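# Move the red plate from tray onto taped table area

## Task

Lift the red plate out of the tray and set it down on the table so that no part of it extends beyond the yellow tape outline. All remaining plates must stay inside the tray, with none resting on or overhanging a tray wall, and the tray itself must be left undisturbed in its original state; each of these failures counts against the result. Anything that stays in place only because the robot is holding it does not count. At the end, release the plate and move the tool away from it.

## Robot and tools

Robot: one Kinova Gen3 arm with seven revolute joints and a suction cup tool instead of fingers. Joints from base outward, with ranges in rad: waist -6.283 to 6.283, shoulder -2.250 to 2.250, upper arm roll -6.283 to 6.283, elbow -2.580 to 2.580, forearm roll -6.283 to 6.283, wrist pitch -2.100 to 2.100, wrist roll -6.283 to 6.283. Load limits in N m: 51.3 for the first four joints, 32.3 for the last three. The elbow cannot quite straighten fully.

Frames: the scene frame has its origin on the table surface beneath the arm base, +z upward, and +y to the left when facing along +x. The base may sit slightly tilted. The state line reports the cup point (end_effector_position in metres, end_effector_quat_wxyz) in this frame; at long reach the printed position can be somewhat off. The cup point is the centre of the cup rim when nothing touches it, and the cup opens along the cup point's own +z axis. About 7 cm back from the rim the tool body and wrist camera widen to roughly 8 cm sideways, so keep that clearance from tray walls and plates.

execute_actions(actions): a list of actions run one after another. Each action is a list of up to 15 rows; each row is one 1/30 s control step, and if fewer than 15 rows are given the final row repeats for the remaining steps. A row is 7 numbers, each in [-1, 1], in this order: dx, dy, dz, rx, ry, rz, suction. The first six are an offset, not a pose: they give the target relative to the cup point's measured pose at the start of that action, expressed in the cup point's own axes (so dz is along the cup's facing direction). Every row in an action refers to that same start pose, not to the row before. Scale: 1.0 equals 0.6 m for translations or 180 degrees for rotation; rx, ry, rz form a single rotation vector. For the first action in a call, the start pose is the most recent pose reported in a result. An empty list just returns state and images. Each step the command is limited to within 70 mm and 16 degrees of the measured pose, and after the action the arm continues at most to that limited pose, so large offsets need several actions. If position and orientation cannot both be met, position wins. The "Hand target" line shows where the controller is currently driving.

Suction (7th number): +1 means full vacuum, about 55 kPa under ambient; smaller values request that fraction; 0.05 or less switches it off. The setting persists until changed.

move(target, speed, blocking): drives the cup point along a straight path toward one target row (same 7 numbers; the six motion values are an offset from the pose in the latest result that shows a pose; the suction value is applied at the start). speed is the top path speed in m/s, 0.002 to 0.5 (default 0.25); turning is capped at twice that figure in rad/s. A path takes between 0.5 and 10 s and is cut off at 10 s. Rotation takes the shorter direction. The path does not avoid obstacles, and the real tool may lag, drift, or overshoot the speed, especially near full extension. Faster moves and targets set deeper past a contact give harder impacts. With blocking=false the result comes back after 0.5 s while motion continues; use wait(0) to check, and wait or stop before sending anything else. The added "move:" line reports the ending (done, off_target, moving, held, fault) and active limits: paced means the commanded pose was clipped; held means a safety check blocked some steps, after which the arm may surge faster than requested. Distance from target is also given.

wait(seconds): 0 to 10; lets time pass holding the last command; returns early if a running move finishes. stop(): brakes a running move; needs room, more at speed; suction is unaffected. zoom_image(camera, region): camera is cam_low (896x504) or cam_wrist (616x616); region is [x0, y0, x1, y1] pixels from the top-left, at most 504 by 504. read_manual(section): only licence texts. finished_scene(scene): ends the current scene by its number, irreversibly, after the last command has been held.

Result lines: suction_measured shows achieved vacuum; near 0 means no seal. On a tight seal it settles up to 0.15 under the request and can dip 0.04 before the pump resumes. part_present turns 1 at 0.50 and back to 0 below 0.45. "pose unreachable" means the clearance check (which treats any mount under the base as arm) altered or blocked the command. Joint torques include offsets and noise. MOTOR HOT appears from 60 °C; at 75 °C an OVER-TEMPERATURE FAULT lets the arm sag. Reaching a joint load limit causes a TORQUE FAULT: a 10 s stop and the rest of the call is dropped.

Suggested order: inspect images, position the cup above a flat, unbroken area of the red plate well away from its rim, switch suction on, press down gently until the rim seals fully, confirm part_present, lift clear of the tray walls, carry to inside the tape, lower until the plate rests on the table, set suction to 0, then retreat upward at least 15 mm before moving away. Under vacuum the cup compresses, so a held plate sits up to about 10 mm nearer the tool. Vacuum alone can lift a resting object. If the cup seals onto the table, turn suction off to free it.

Avoid: slamming or pressing hard, dragging other plates or bumping the tray, dropping the plate, and anything leaving the table. Loose objects may occasionally get nudged by outside forces; recheck before finishing. Holding load while idle heats motors, so do not linger gripping.

Each tool is called after "Call:" by a JSON object that holds its "method" and its "body".

## Session

Call:
{"method": "execute_actions", "body": {"actions": []}}

Scene clock: 0.00 s.
end_effector_position=(+0.4501, -0.0060, +0.2550) suction_measured=0.01 part_present=0 end_effector_quat_wxyz=(+0.001, +0.005, +1.000, +0.004)
Joint positions: [-0.053  0.433 -0.002  1.656  0.003  1.052  3.083]
Joint velocities: [-0.001  0.001  0.     0.002  0.     0.001  0.   ]
Joint torques (N m, as the joint torque sensors report them, + toward a larger angle): no reading
Hand target: +0.450, -0.006, +0.255; +0.001, +0.005, +1.000, +0.004

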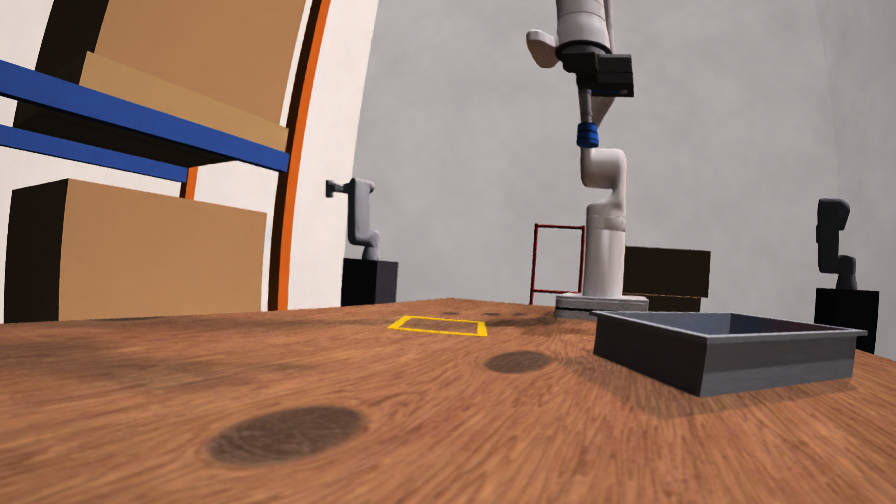

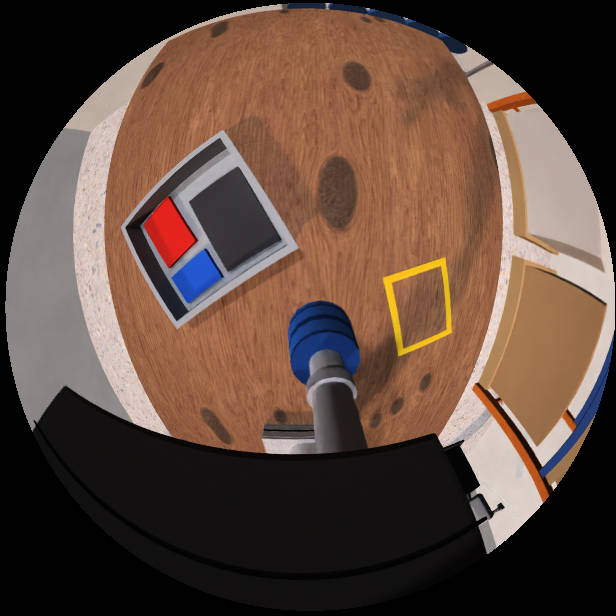

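Call:
{"method": "zoom_image", "body": {"camera": "cam_wrist", "region": [100,110,320,340]}}

Call:
{"method": "move", "body": {"target": [-0.1,0.4,0.1,0,0,0,0], "speed": 0.4}}

Region (100, 110, 320, 340) of cam_wrist's 616x616 image, scaled by 2.191, with more detail than that image has; it fills the left 482 columns of this view, and the rest is white.

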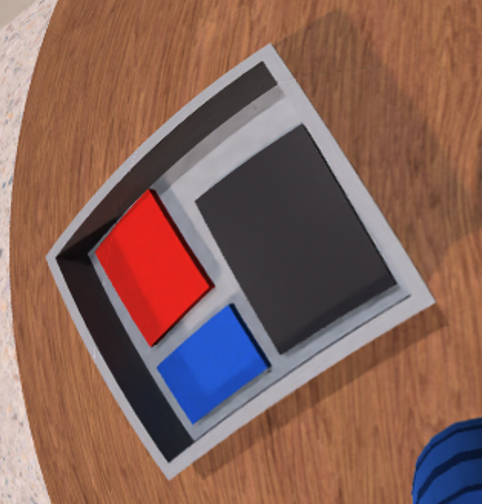

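Scene clock: 14.00 s.
end_effector_position=(+0.5124, +0.2341, +0.1973) suction_measured=0.01 part_present=0 end_effector_quat_wxyz=(+0.001, +0.005, +1.000, +0.004)
Joint positions: [-0.455  0.741 -0.052  1.305  0.04   1.095  2.628]
Joint velocities: [-0.001  0.005 -0.001 -0.001  0.001  0.002 -0.   ]
Joint torques (N m, as the joint torque sensors report them, + toward a larger angle): [ -0.06 -18.68  -0.77  -6.9   -0.39  -0.25   0.  ]
Hand target: +0.512, +0.234, +0.197; +0.001, +0.005, +1.000, +0.004
Off the commanded pose: 0.001 m, 0 deg.
move: done

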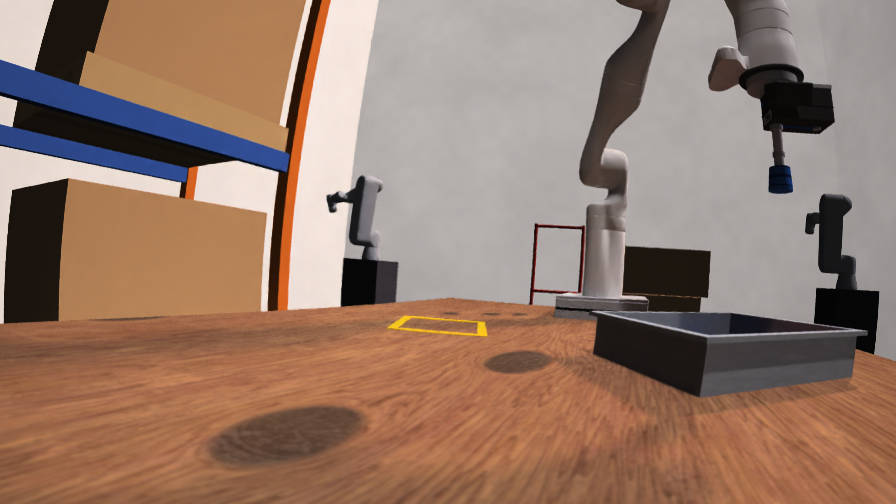

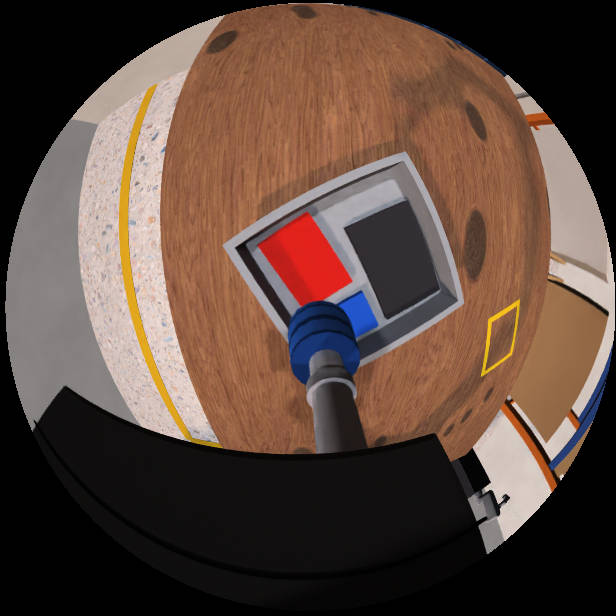

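Call:
{"method": "move", "body": {"target": [-0.025,0.015,0.14,0,0,0,0]}}

Scene clock: 22.97 s.
end_effector_position=(+0.5276, +0.2438, +0.1136) suction_measured=0.01 part_present=0 end_effector_quat_wxyz=(+0.002, +0.005, +1.000, +0.005)
Joint positions: [-0.458  0.886 -0.049  1.309  0.048  0.947  2.622]
Joint velocities: [-0.001  0.005 -0.    -0.     0.     0.     0.   ]
Joint torques (N m, as the joint torque sensors report them, + toward a larger angle): [ -0.05 -19.49  -0.64  -6.59  -0.1   -0.04   0.24]
Hand target: +0.528, +0.244, +0.113; +0.001, +0.005, +1.000, +0.004
Off the commanded pose: 0.000 m, 0 deg.
move: done

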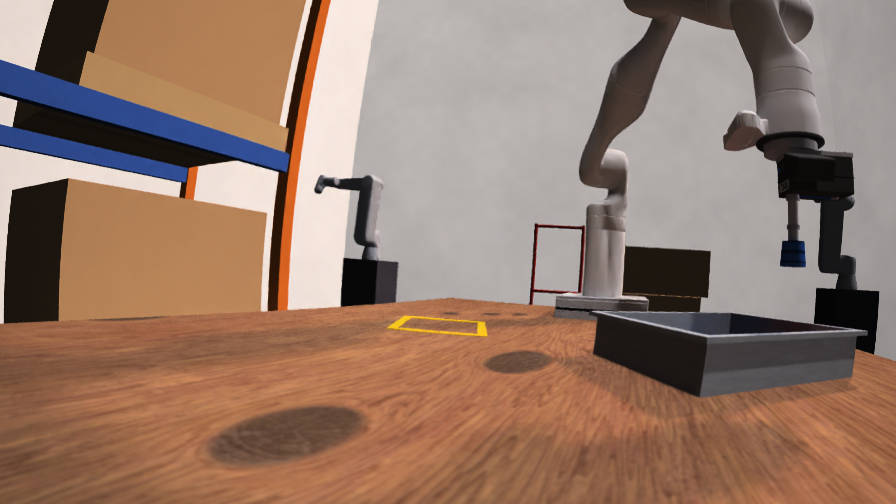

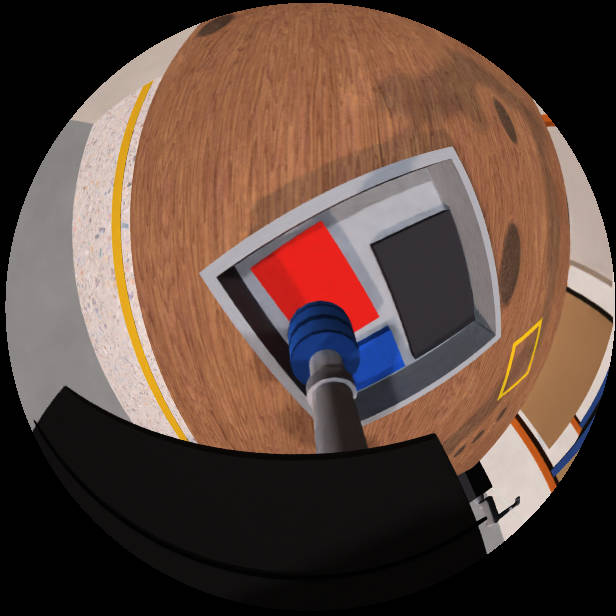

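Call:
{"method": "move", "body": {"target": [0.003,0.003,0.1,0,0,0,0], "speed": 0.15}}

Scene clock: 30.40 s.
end_effector_position=(+0.5260, +0.2463, +0.0538) suction_measured=0.01 part_present=0 end_effector_quat_wxyz=(+0.002, +0.005, +1.000, +0.005)
Joint positions: [-0.463  0.976 -0.047  1.338  0.053  0.827  2.613]
Joint velocities: [-0.001  0.003 -0.     0.     0.     0.001  0.   ]
Joint torques (N m, as the joint torque sensors report them, + toward a larger angle): [  0.06 -20.17  -0.2   -5.82  -0.21  -0.11  -0.23]
Hand target: +0.526, +0.246, +0.054; +0.001, +0.005, +1.000, +0.005
Off the commanded pose: 0.000 m, 0 deg.
move: done

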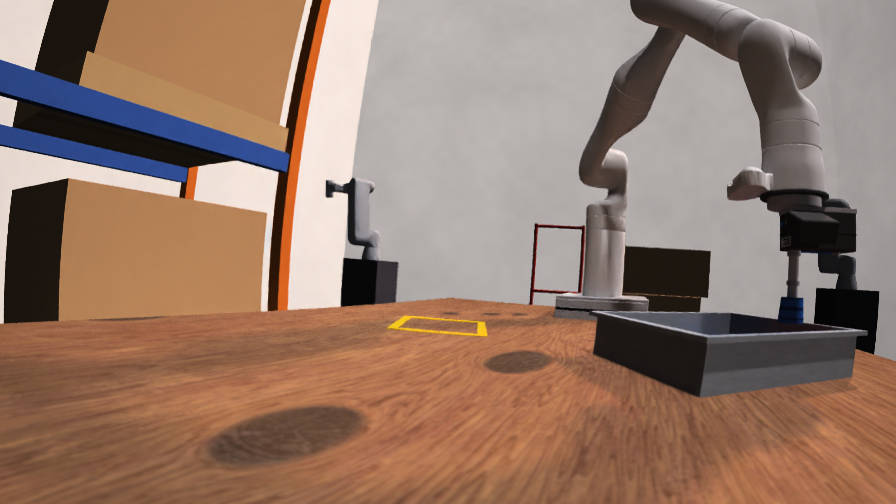

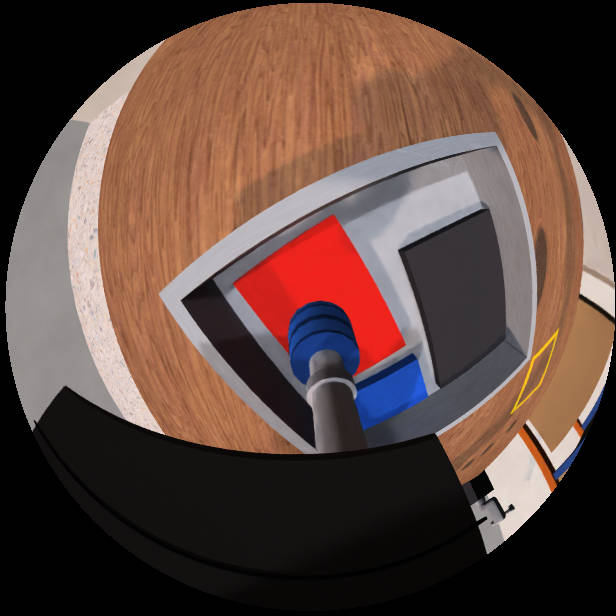

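Call:
{"method": "move", "body": {"target": [0,0,0.055,0,0,0,1], "speed": 0.05}}

Scene clock: 37.67 s.
end_effector_position=(+0.5261, +0.2466, +0.0210) suction_measured=0.01 part_present=0 end_effector_quat_wxyz=(+0.002, +0.005, +1.000, +0.005)
Joint positions: [-0.464  1.032 -0.046  1.339  0.056  0.769  2.611]
Joint velocities: [ 0.001  0.002 -0.    -0.001 -0.    -0.001  0.   ]
Joint torques (N m, as the joint torque sensors report them, + toward a larger angle): [  0.12 -20.87  -0.18  -5.39  -0.05  -0.33   0.06]
Hand target: +0.526, +0.247, +0.021; +0.002, +0.005, +1.000, +0.005
Off the commanded pose: 0.000 m, 0 deg.
move: done

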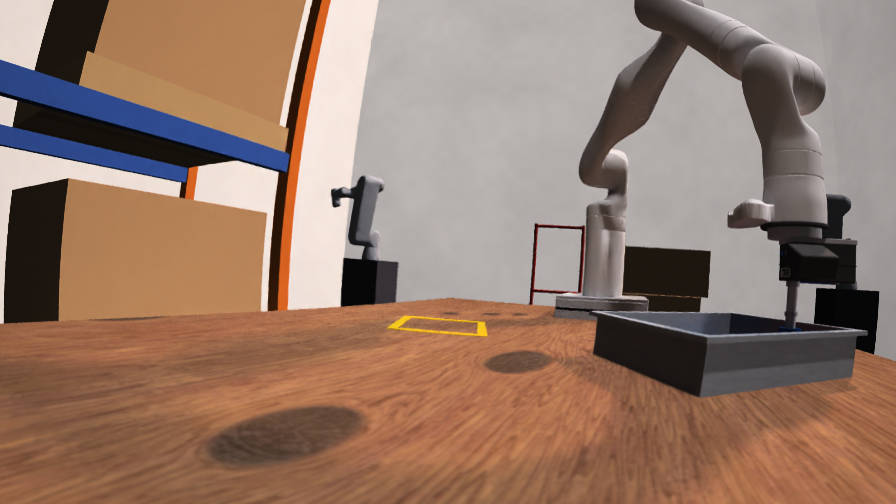

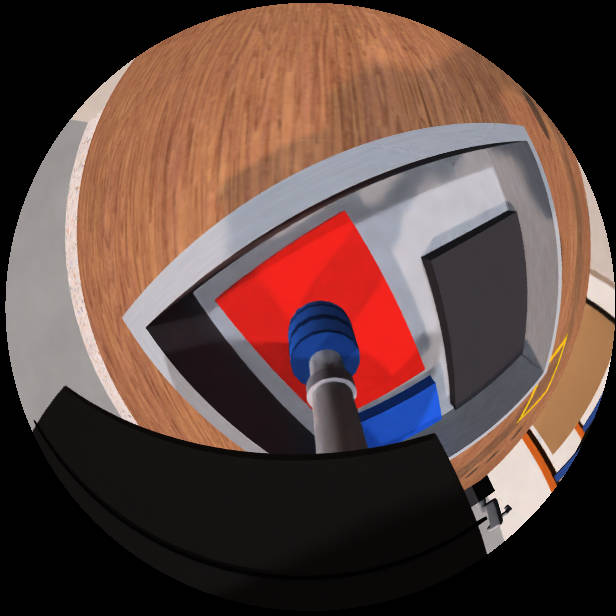

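Call:
{"method": "move", "body": {"target": [0,0,0.018,0,0,0,1], "speed": 0.02}}

Scene clock: 41.40 s.
end_effector_position=(+0.5260, +0.2467, +0.0101) suction_measured=0.65 part_present=1 end_effector_quat_wxyz=(+0.002, +0.005, +1.000, +0.005)
Joint positions: [-0.464  1.052 -0.045  1.338  0.057  0.751  2.61 ]
Joint velocities: [ 0.    -0.001  0.    -0.002  0.    -0.002  0.   ]
Joint torques (N m, as the joint torque sensors report them, + toward a larger angle): [  0.04 -21.08  -0.57  -5.49  -0.34  -0.58   0.08]
Hand target: +0.526, +0.247, +0.010; +0.002, +0.005, +1.000, +0.005
Off the commanded pose: 0.000 m, 0 deg.
move: done

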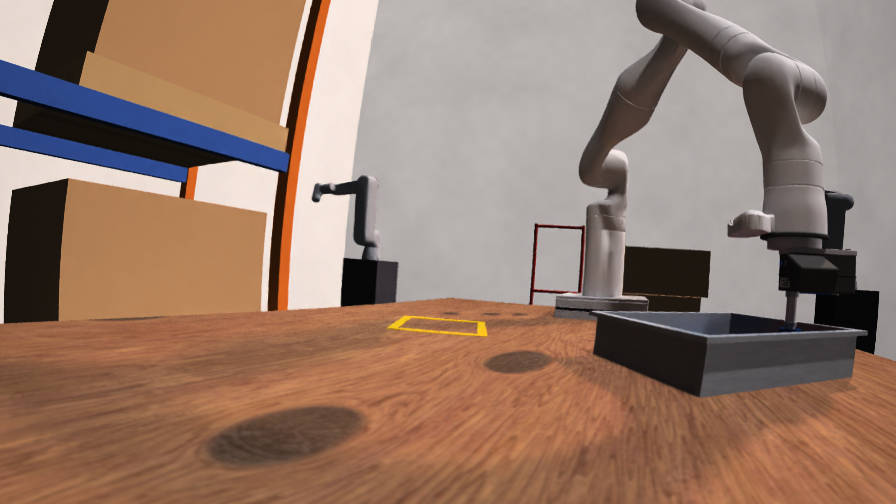

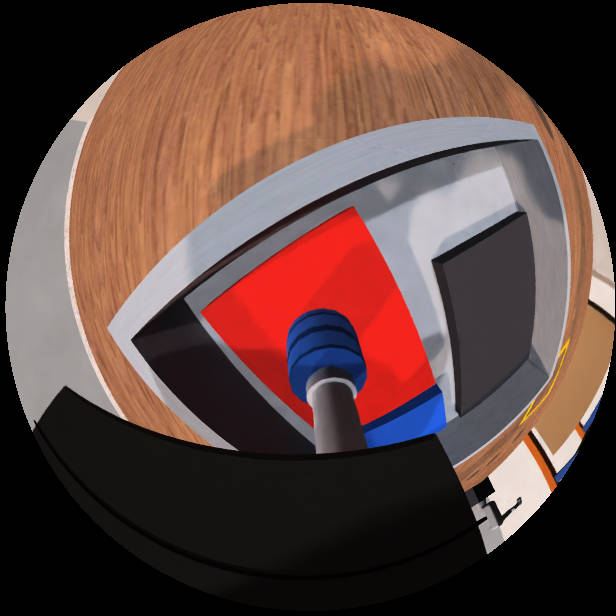

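Call:
{"method": "move", "body": {"target": [0,0,-0.15,0,0,0,1], "speed": 0.15}}

Scene clock: 58.53 s.
end_effector_position=(+0.5258, +0.2457, +0.0999) suction_measured=0.98 part_present=1 end_effector_quat_wxyz=(+0.002, +0.005, +1.000, +0.005)
Joint positions: [-0.463  0.904 -0.049  1.321  0.049  0.916  2.616]
Joint velocities: [-0.    -0.004  0.001  0.    -0.     0.001  0.   ]
Joint torques (N m, as the joint torque sensors report them, + toward a larger angle): [ -0.02 -20.64  -0.31  -6.2   -0.09  -0.07   0.04]
Hand target: +0.526, +0.246, +0.100; +0.002, +0.005, +1.000, +0.005
Off the commanded pose: 0.000 m, 0 deg.
move: done

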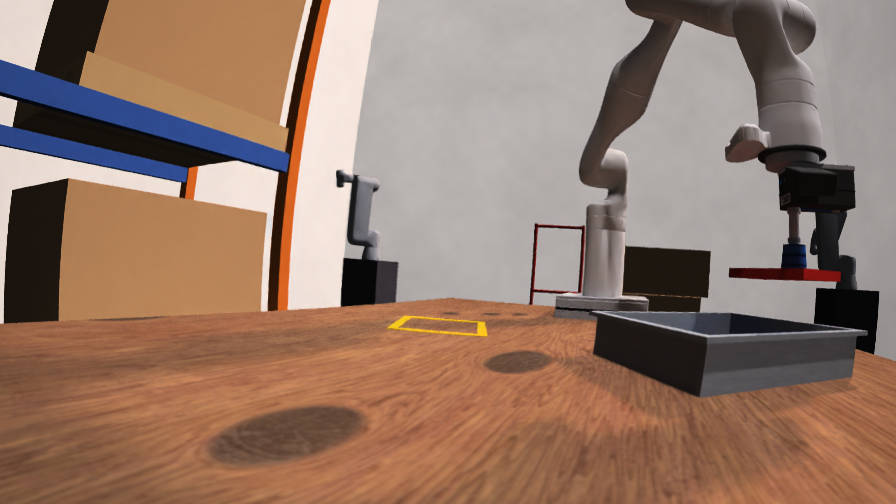

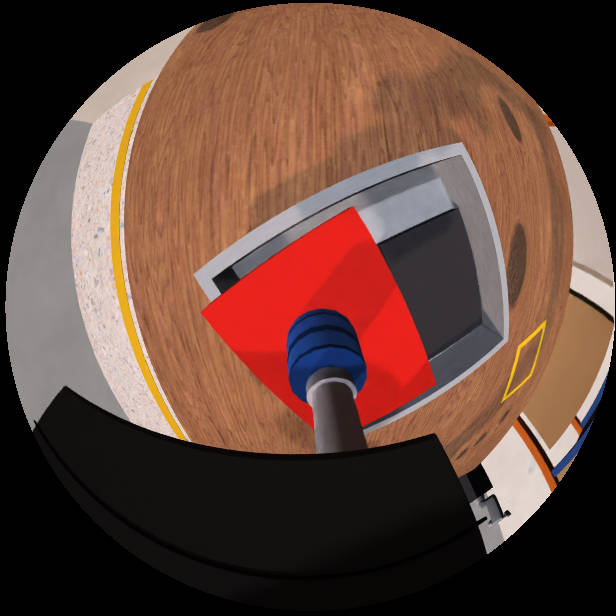

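Call:
{"method": "move", "body": {"target": [0.255,-0.822,0.04,0,0,0.06,1], "speed": 0.35}}

Scene clock: 65.30 s.
end_effector_position=(+0.3687, -0.2458, +0.0712) suction_measured=0.99 part_present=1 end_effector_quat_wxyz=(+0.001, +0.098, +0.995, +0.005)
Joint positions: [ 0.564  0.728 -0.059  1.871  0.074  0.544  3.409]
Joint velocities: [ 0.004  0.001  0.001 -0.002 -0.001 -0.001  0.001]
Joint torques (N m, as the joint torque sensors report them, + toward a larger angle): [ -0.15 -15.39  -0.61  -4.05  -0.03  -0.27  -0.01]
Hand target: +0.369, -0.246, +0.071; +0.001, +0.099, +0.995, +0.005
Off the commanded pose: 0.001 m, 0 deg.
move: done

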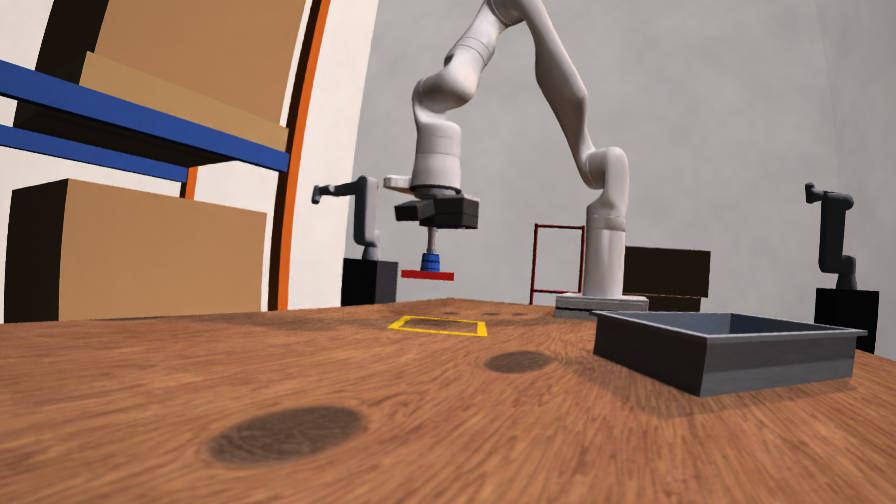

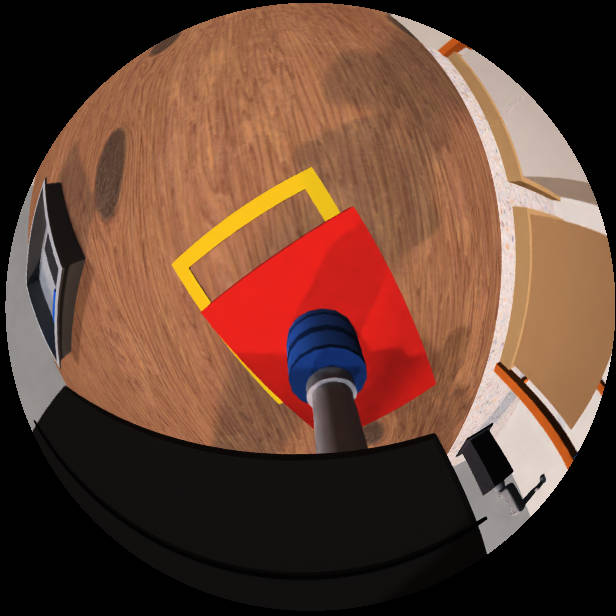

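Call:
{"method": "move", "body": {"target": [-0.003,0.05,0.075,0,0,0.012,1], "speed": 0.12}}

Scene clock: 84.93 s.
end_effector_position=(+0.3765, -0.2163, +0.0267) suction_measured=0.98 part_present=1 end_effector_quat_wxyz=(+0.001, +0.117, +0.993, +0.005)
Joint positions: [ 0.482  0.818 -0.035  1.91   0.06   0.413  3.317]
Joint velocities: [-0.004  0.004  0.    -0.001  0.002 -0.001 -0.001]
Joint torques (N m, as the joint torque sensors report them, + toward a larger angle): [  0.01 -16.8   -0.26  -3.18  -0.5   -0.16  -0.06]
Hand target: +0.376, -0.216, +0.026; +0.001, +0.117, +0.993, +0.005
Off the commanded pose: 0.000 m, 0 deg.
move: done

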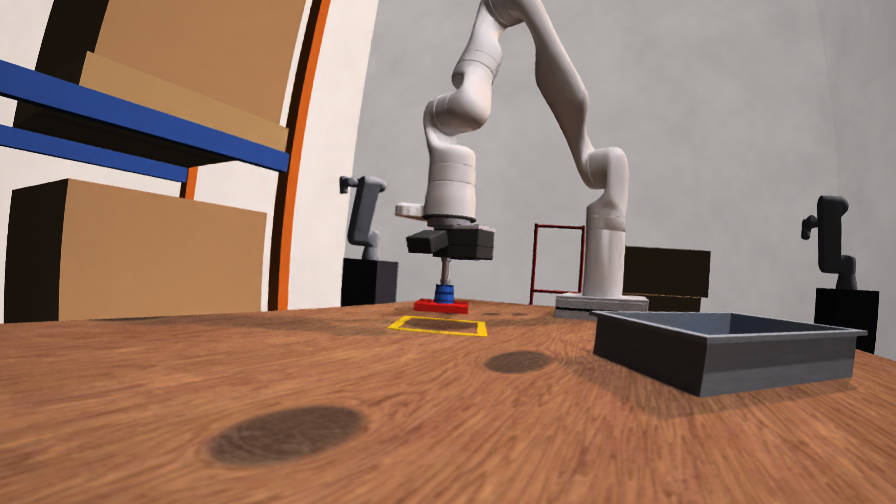

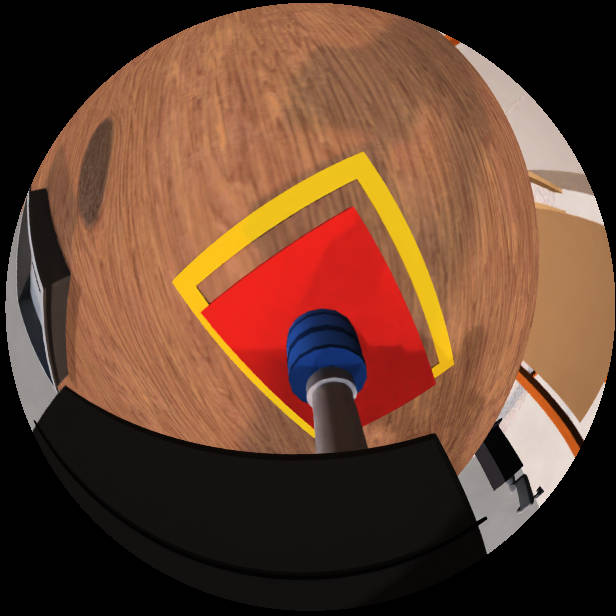

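Call:
{"method": "move", "body": {"target": [0,-0.003,0.036,0,0,0,1], "speed": 0.04}}

Call:
{"method": "zoom_image", "body": {"camera": "cam_low", "region": [380,280,510,350]}}

Scene clock: 96.97 s.
end_effector_position=(+0.3762, -0.2179, +0.0053) suction_measured=1.00 part_present=1 end_effector_quat_wxyz=(+0.002, +0.117, +0.993, +0.005)
Joint positions: [ 0.484  0.868 -0.032  1.907  0.063  0.366  3.318]
Joint velocities: [-0.     0.006  0.    -0.002  0.    -0.002  0.   ]
Joint torques (N m, as the joint torque sensors report them, + toward a larger angle): [ -0.13 -17.4   -0.47  -2.93  -0.17  -0.4    0.03]
Hand target: +0.376, -0.218, +0.005; +0.001, +0.117, +0.993, +0.005
Off the commanded pose: 0.000 m, 0 deg.
move: done

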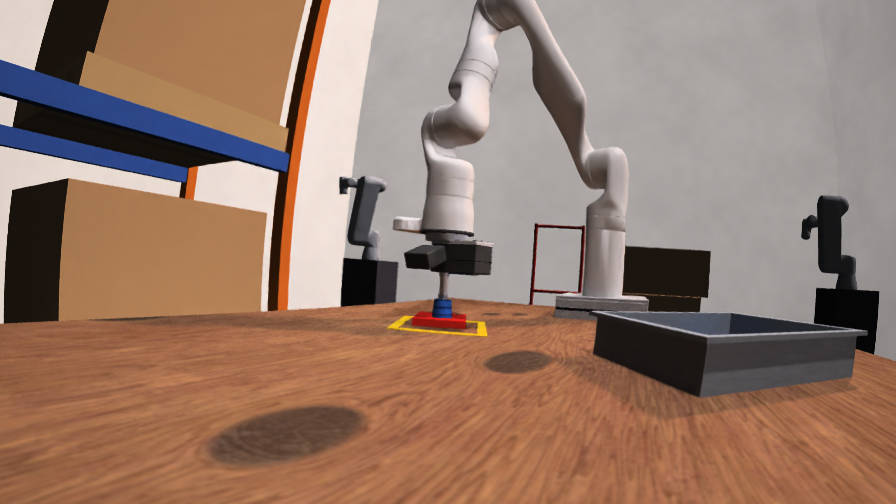

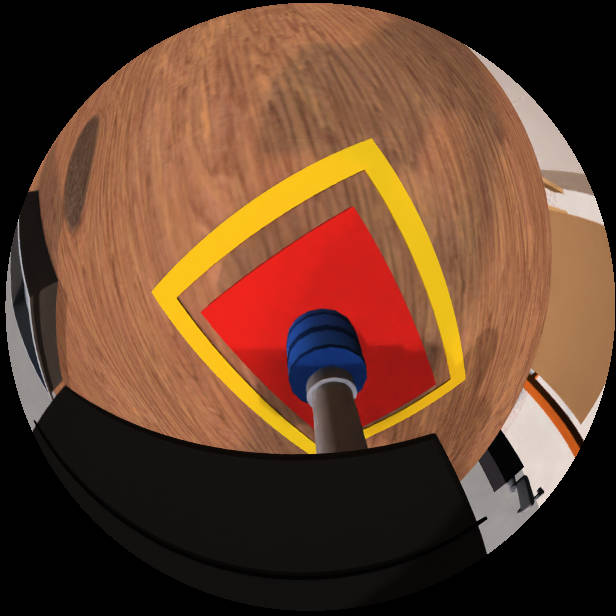

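Region (380, 280, 510, 350) of cam_low's 896x504 image, scaled by 3.877, with more detail than that image has; it fills the top 271 rows of this view, and the rest is white.

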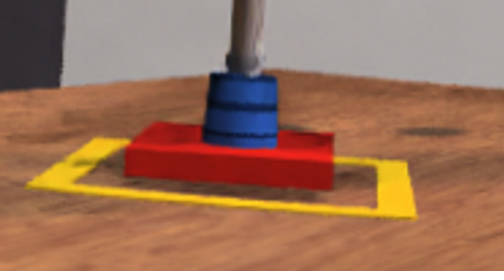

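Call:
{"method": "move", "body": {"target": [0,0,0.007,0,0,0,1], "speed": 0.01}}

Scene clock: 101.17 s.
end_effector_position=(+0.3763, -0.2179, +0.0012) suction_measured=0.98 part_present=1 end_effector_quat_wxyz=(+0.002, +0.117, +0.993, +0.005)
Joint positions: [ 0.483  0.877 -0.031  1.906  0.063  0.357  3.318]
Joint velocities: [ 0.     0.     0.    -0.001  0.    -0.002 -0.   ]
Joint torques (N m, as the joint torque sensors report them, + toward a larger angle): [ -0.03 -16.38  -0.51  -2.91   0.07  -0.1   -0.11]
Hand target: +0.376, -0.218, +0.001; +0.002, +0.117, +0.993, +0.005
Off the commanded pose: 0.000 m, 0 deg.
move: done

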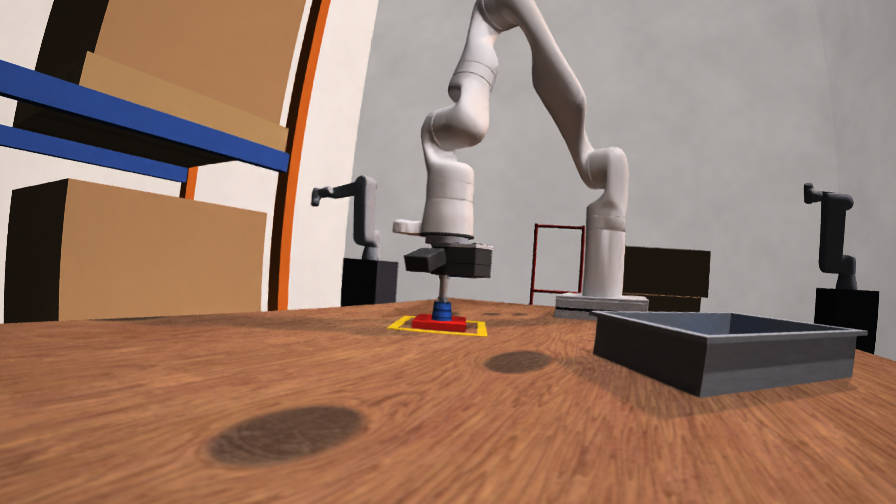

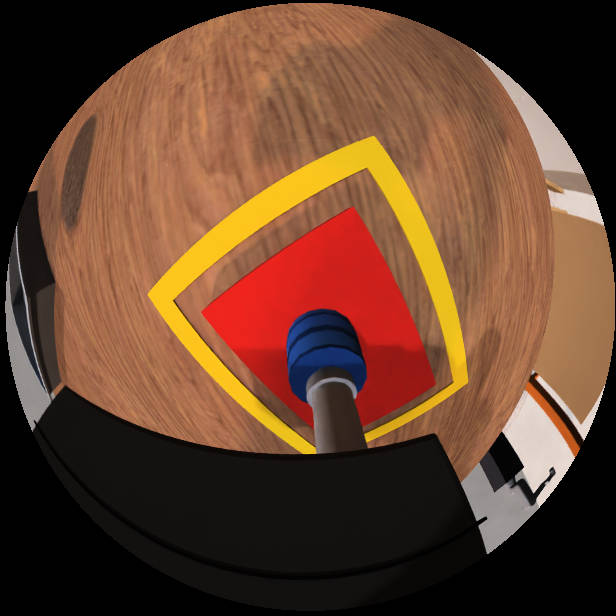

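The shoulder torque dropped, so the plate is resting on the table.

Call:
{"method": "execute_actions", "body": {"actions": [[[0,0,0,0,0,0,0]]]}}

Scene clock: 104.57 s.
end_effector_position=(+0.3770, -0.2181, +0.0025) suction_measured=0.01 part_present=0 end_effector_quat_wxyz=(+0.003, +0.117, +0.993, +0.004)
Joint positions: [ 0.483  0.875 -0.031  1.906  0.063  0.358  3.318]
Joint velocities: [ 0.001 -0.001  0.    -0.001  0.    -0.     0.   ]
Joint torques (N m, as the joint torque sensors report them, + toward a larger angle): [  0.33 -14.26  -0.26  -2.72  -0.25  -0.51   0.09]
Hand target: +0.376, -0.218, +0.001; +0.002, +0.117, +0.993, +0.005
Off the commanded pose: 0.001 m, 0 deg.

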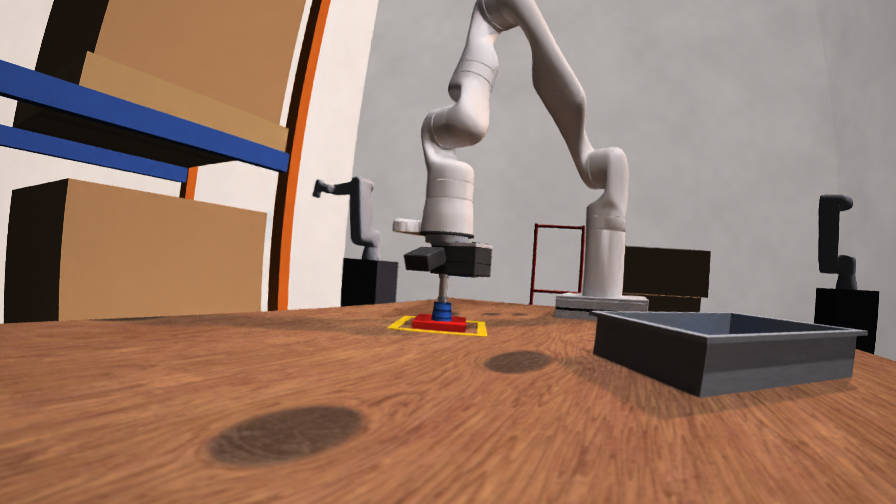

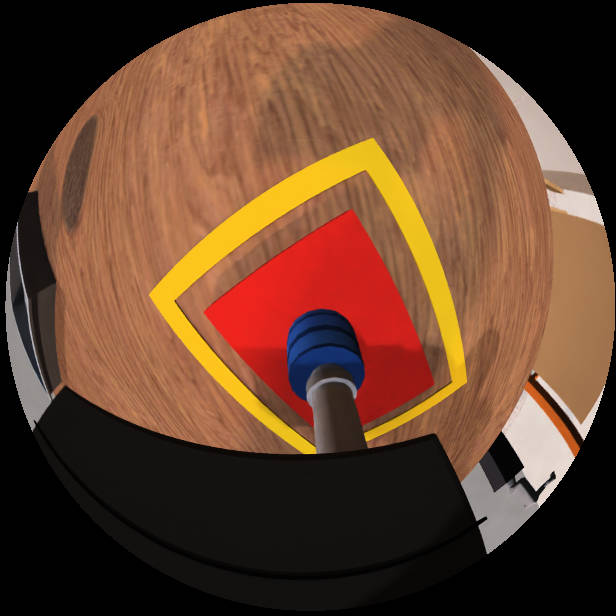

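Call:
{"method": "move", "body": {"target": [0,0,-0.33,0,0,0,0], "speed": 0.3}}

Scene clock: 108.97 s.
end_effector_position=(+0.3757, -0.2202, +0.2004) suction_measured=0.01 part_present=0 end_effector_quat_wxyz=(+0.002, +0.117, +0.993, +0.004)
Joint positions: [ 0.498  0.473 -0.05   1.791  0.03   0.874  3.348]
Joint velocities: [ 0.001 -0.004 -0.    -0.001  0.     0.001  0.   ]
Joint torques (N m, as the joint torque sensors report them, + toward a larger angle): [  0.33 -13.66  -0.51  -5.78  -0.13  -0.36   0.13]
Hand target: +0.376, -0.220, +0.201; +0.002, +0.117, +0.993, +0.004
Off the commanded pose: 0.000 m, 0 deg.
move: done

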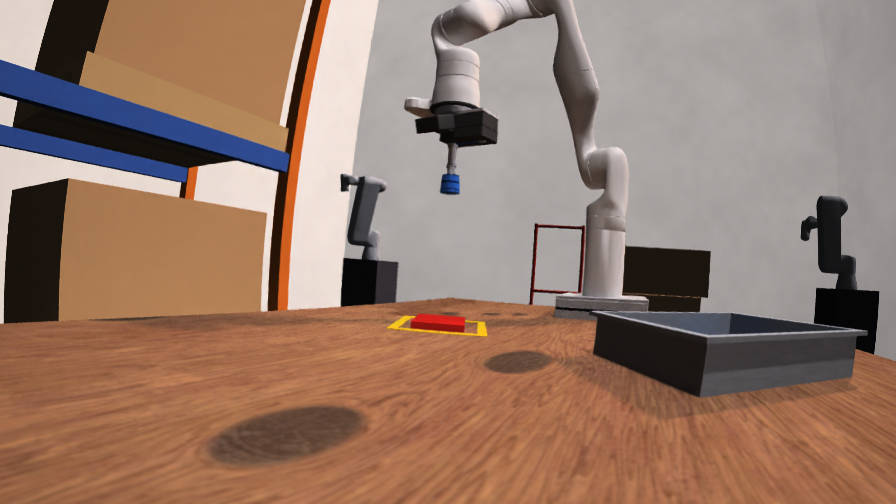

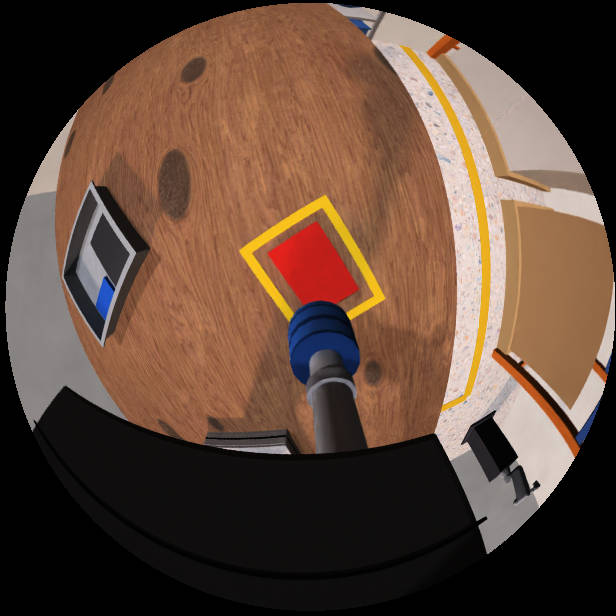

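Call:
{"method": "finished_scene", "body": {"scene": 1}}

The scene is finished: the task was done.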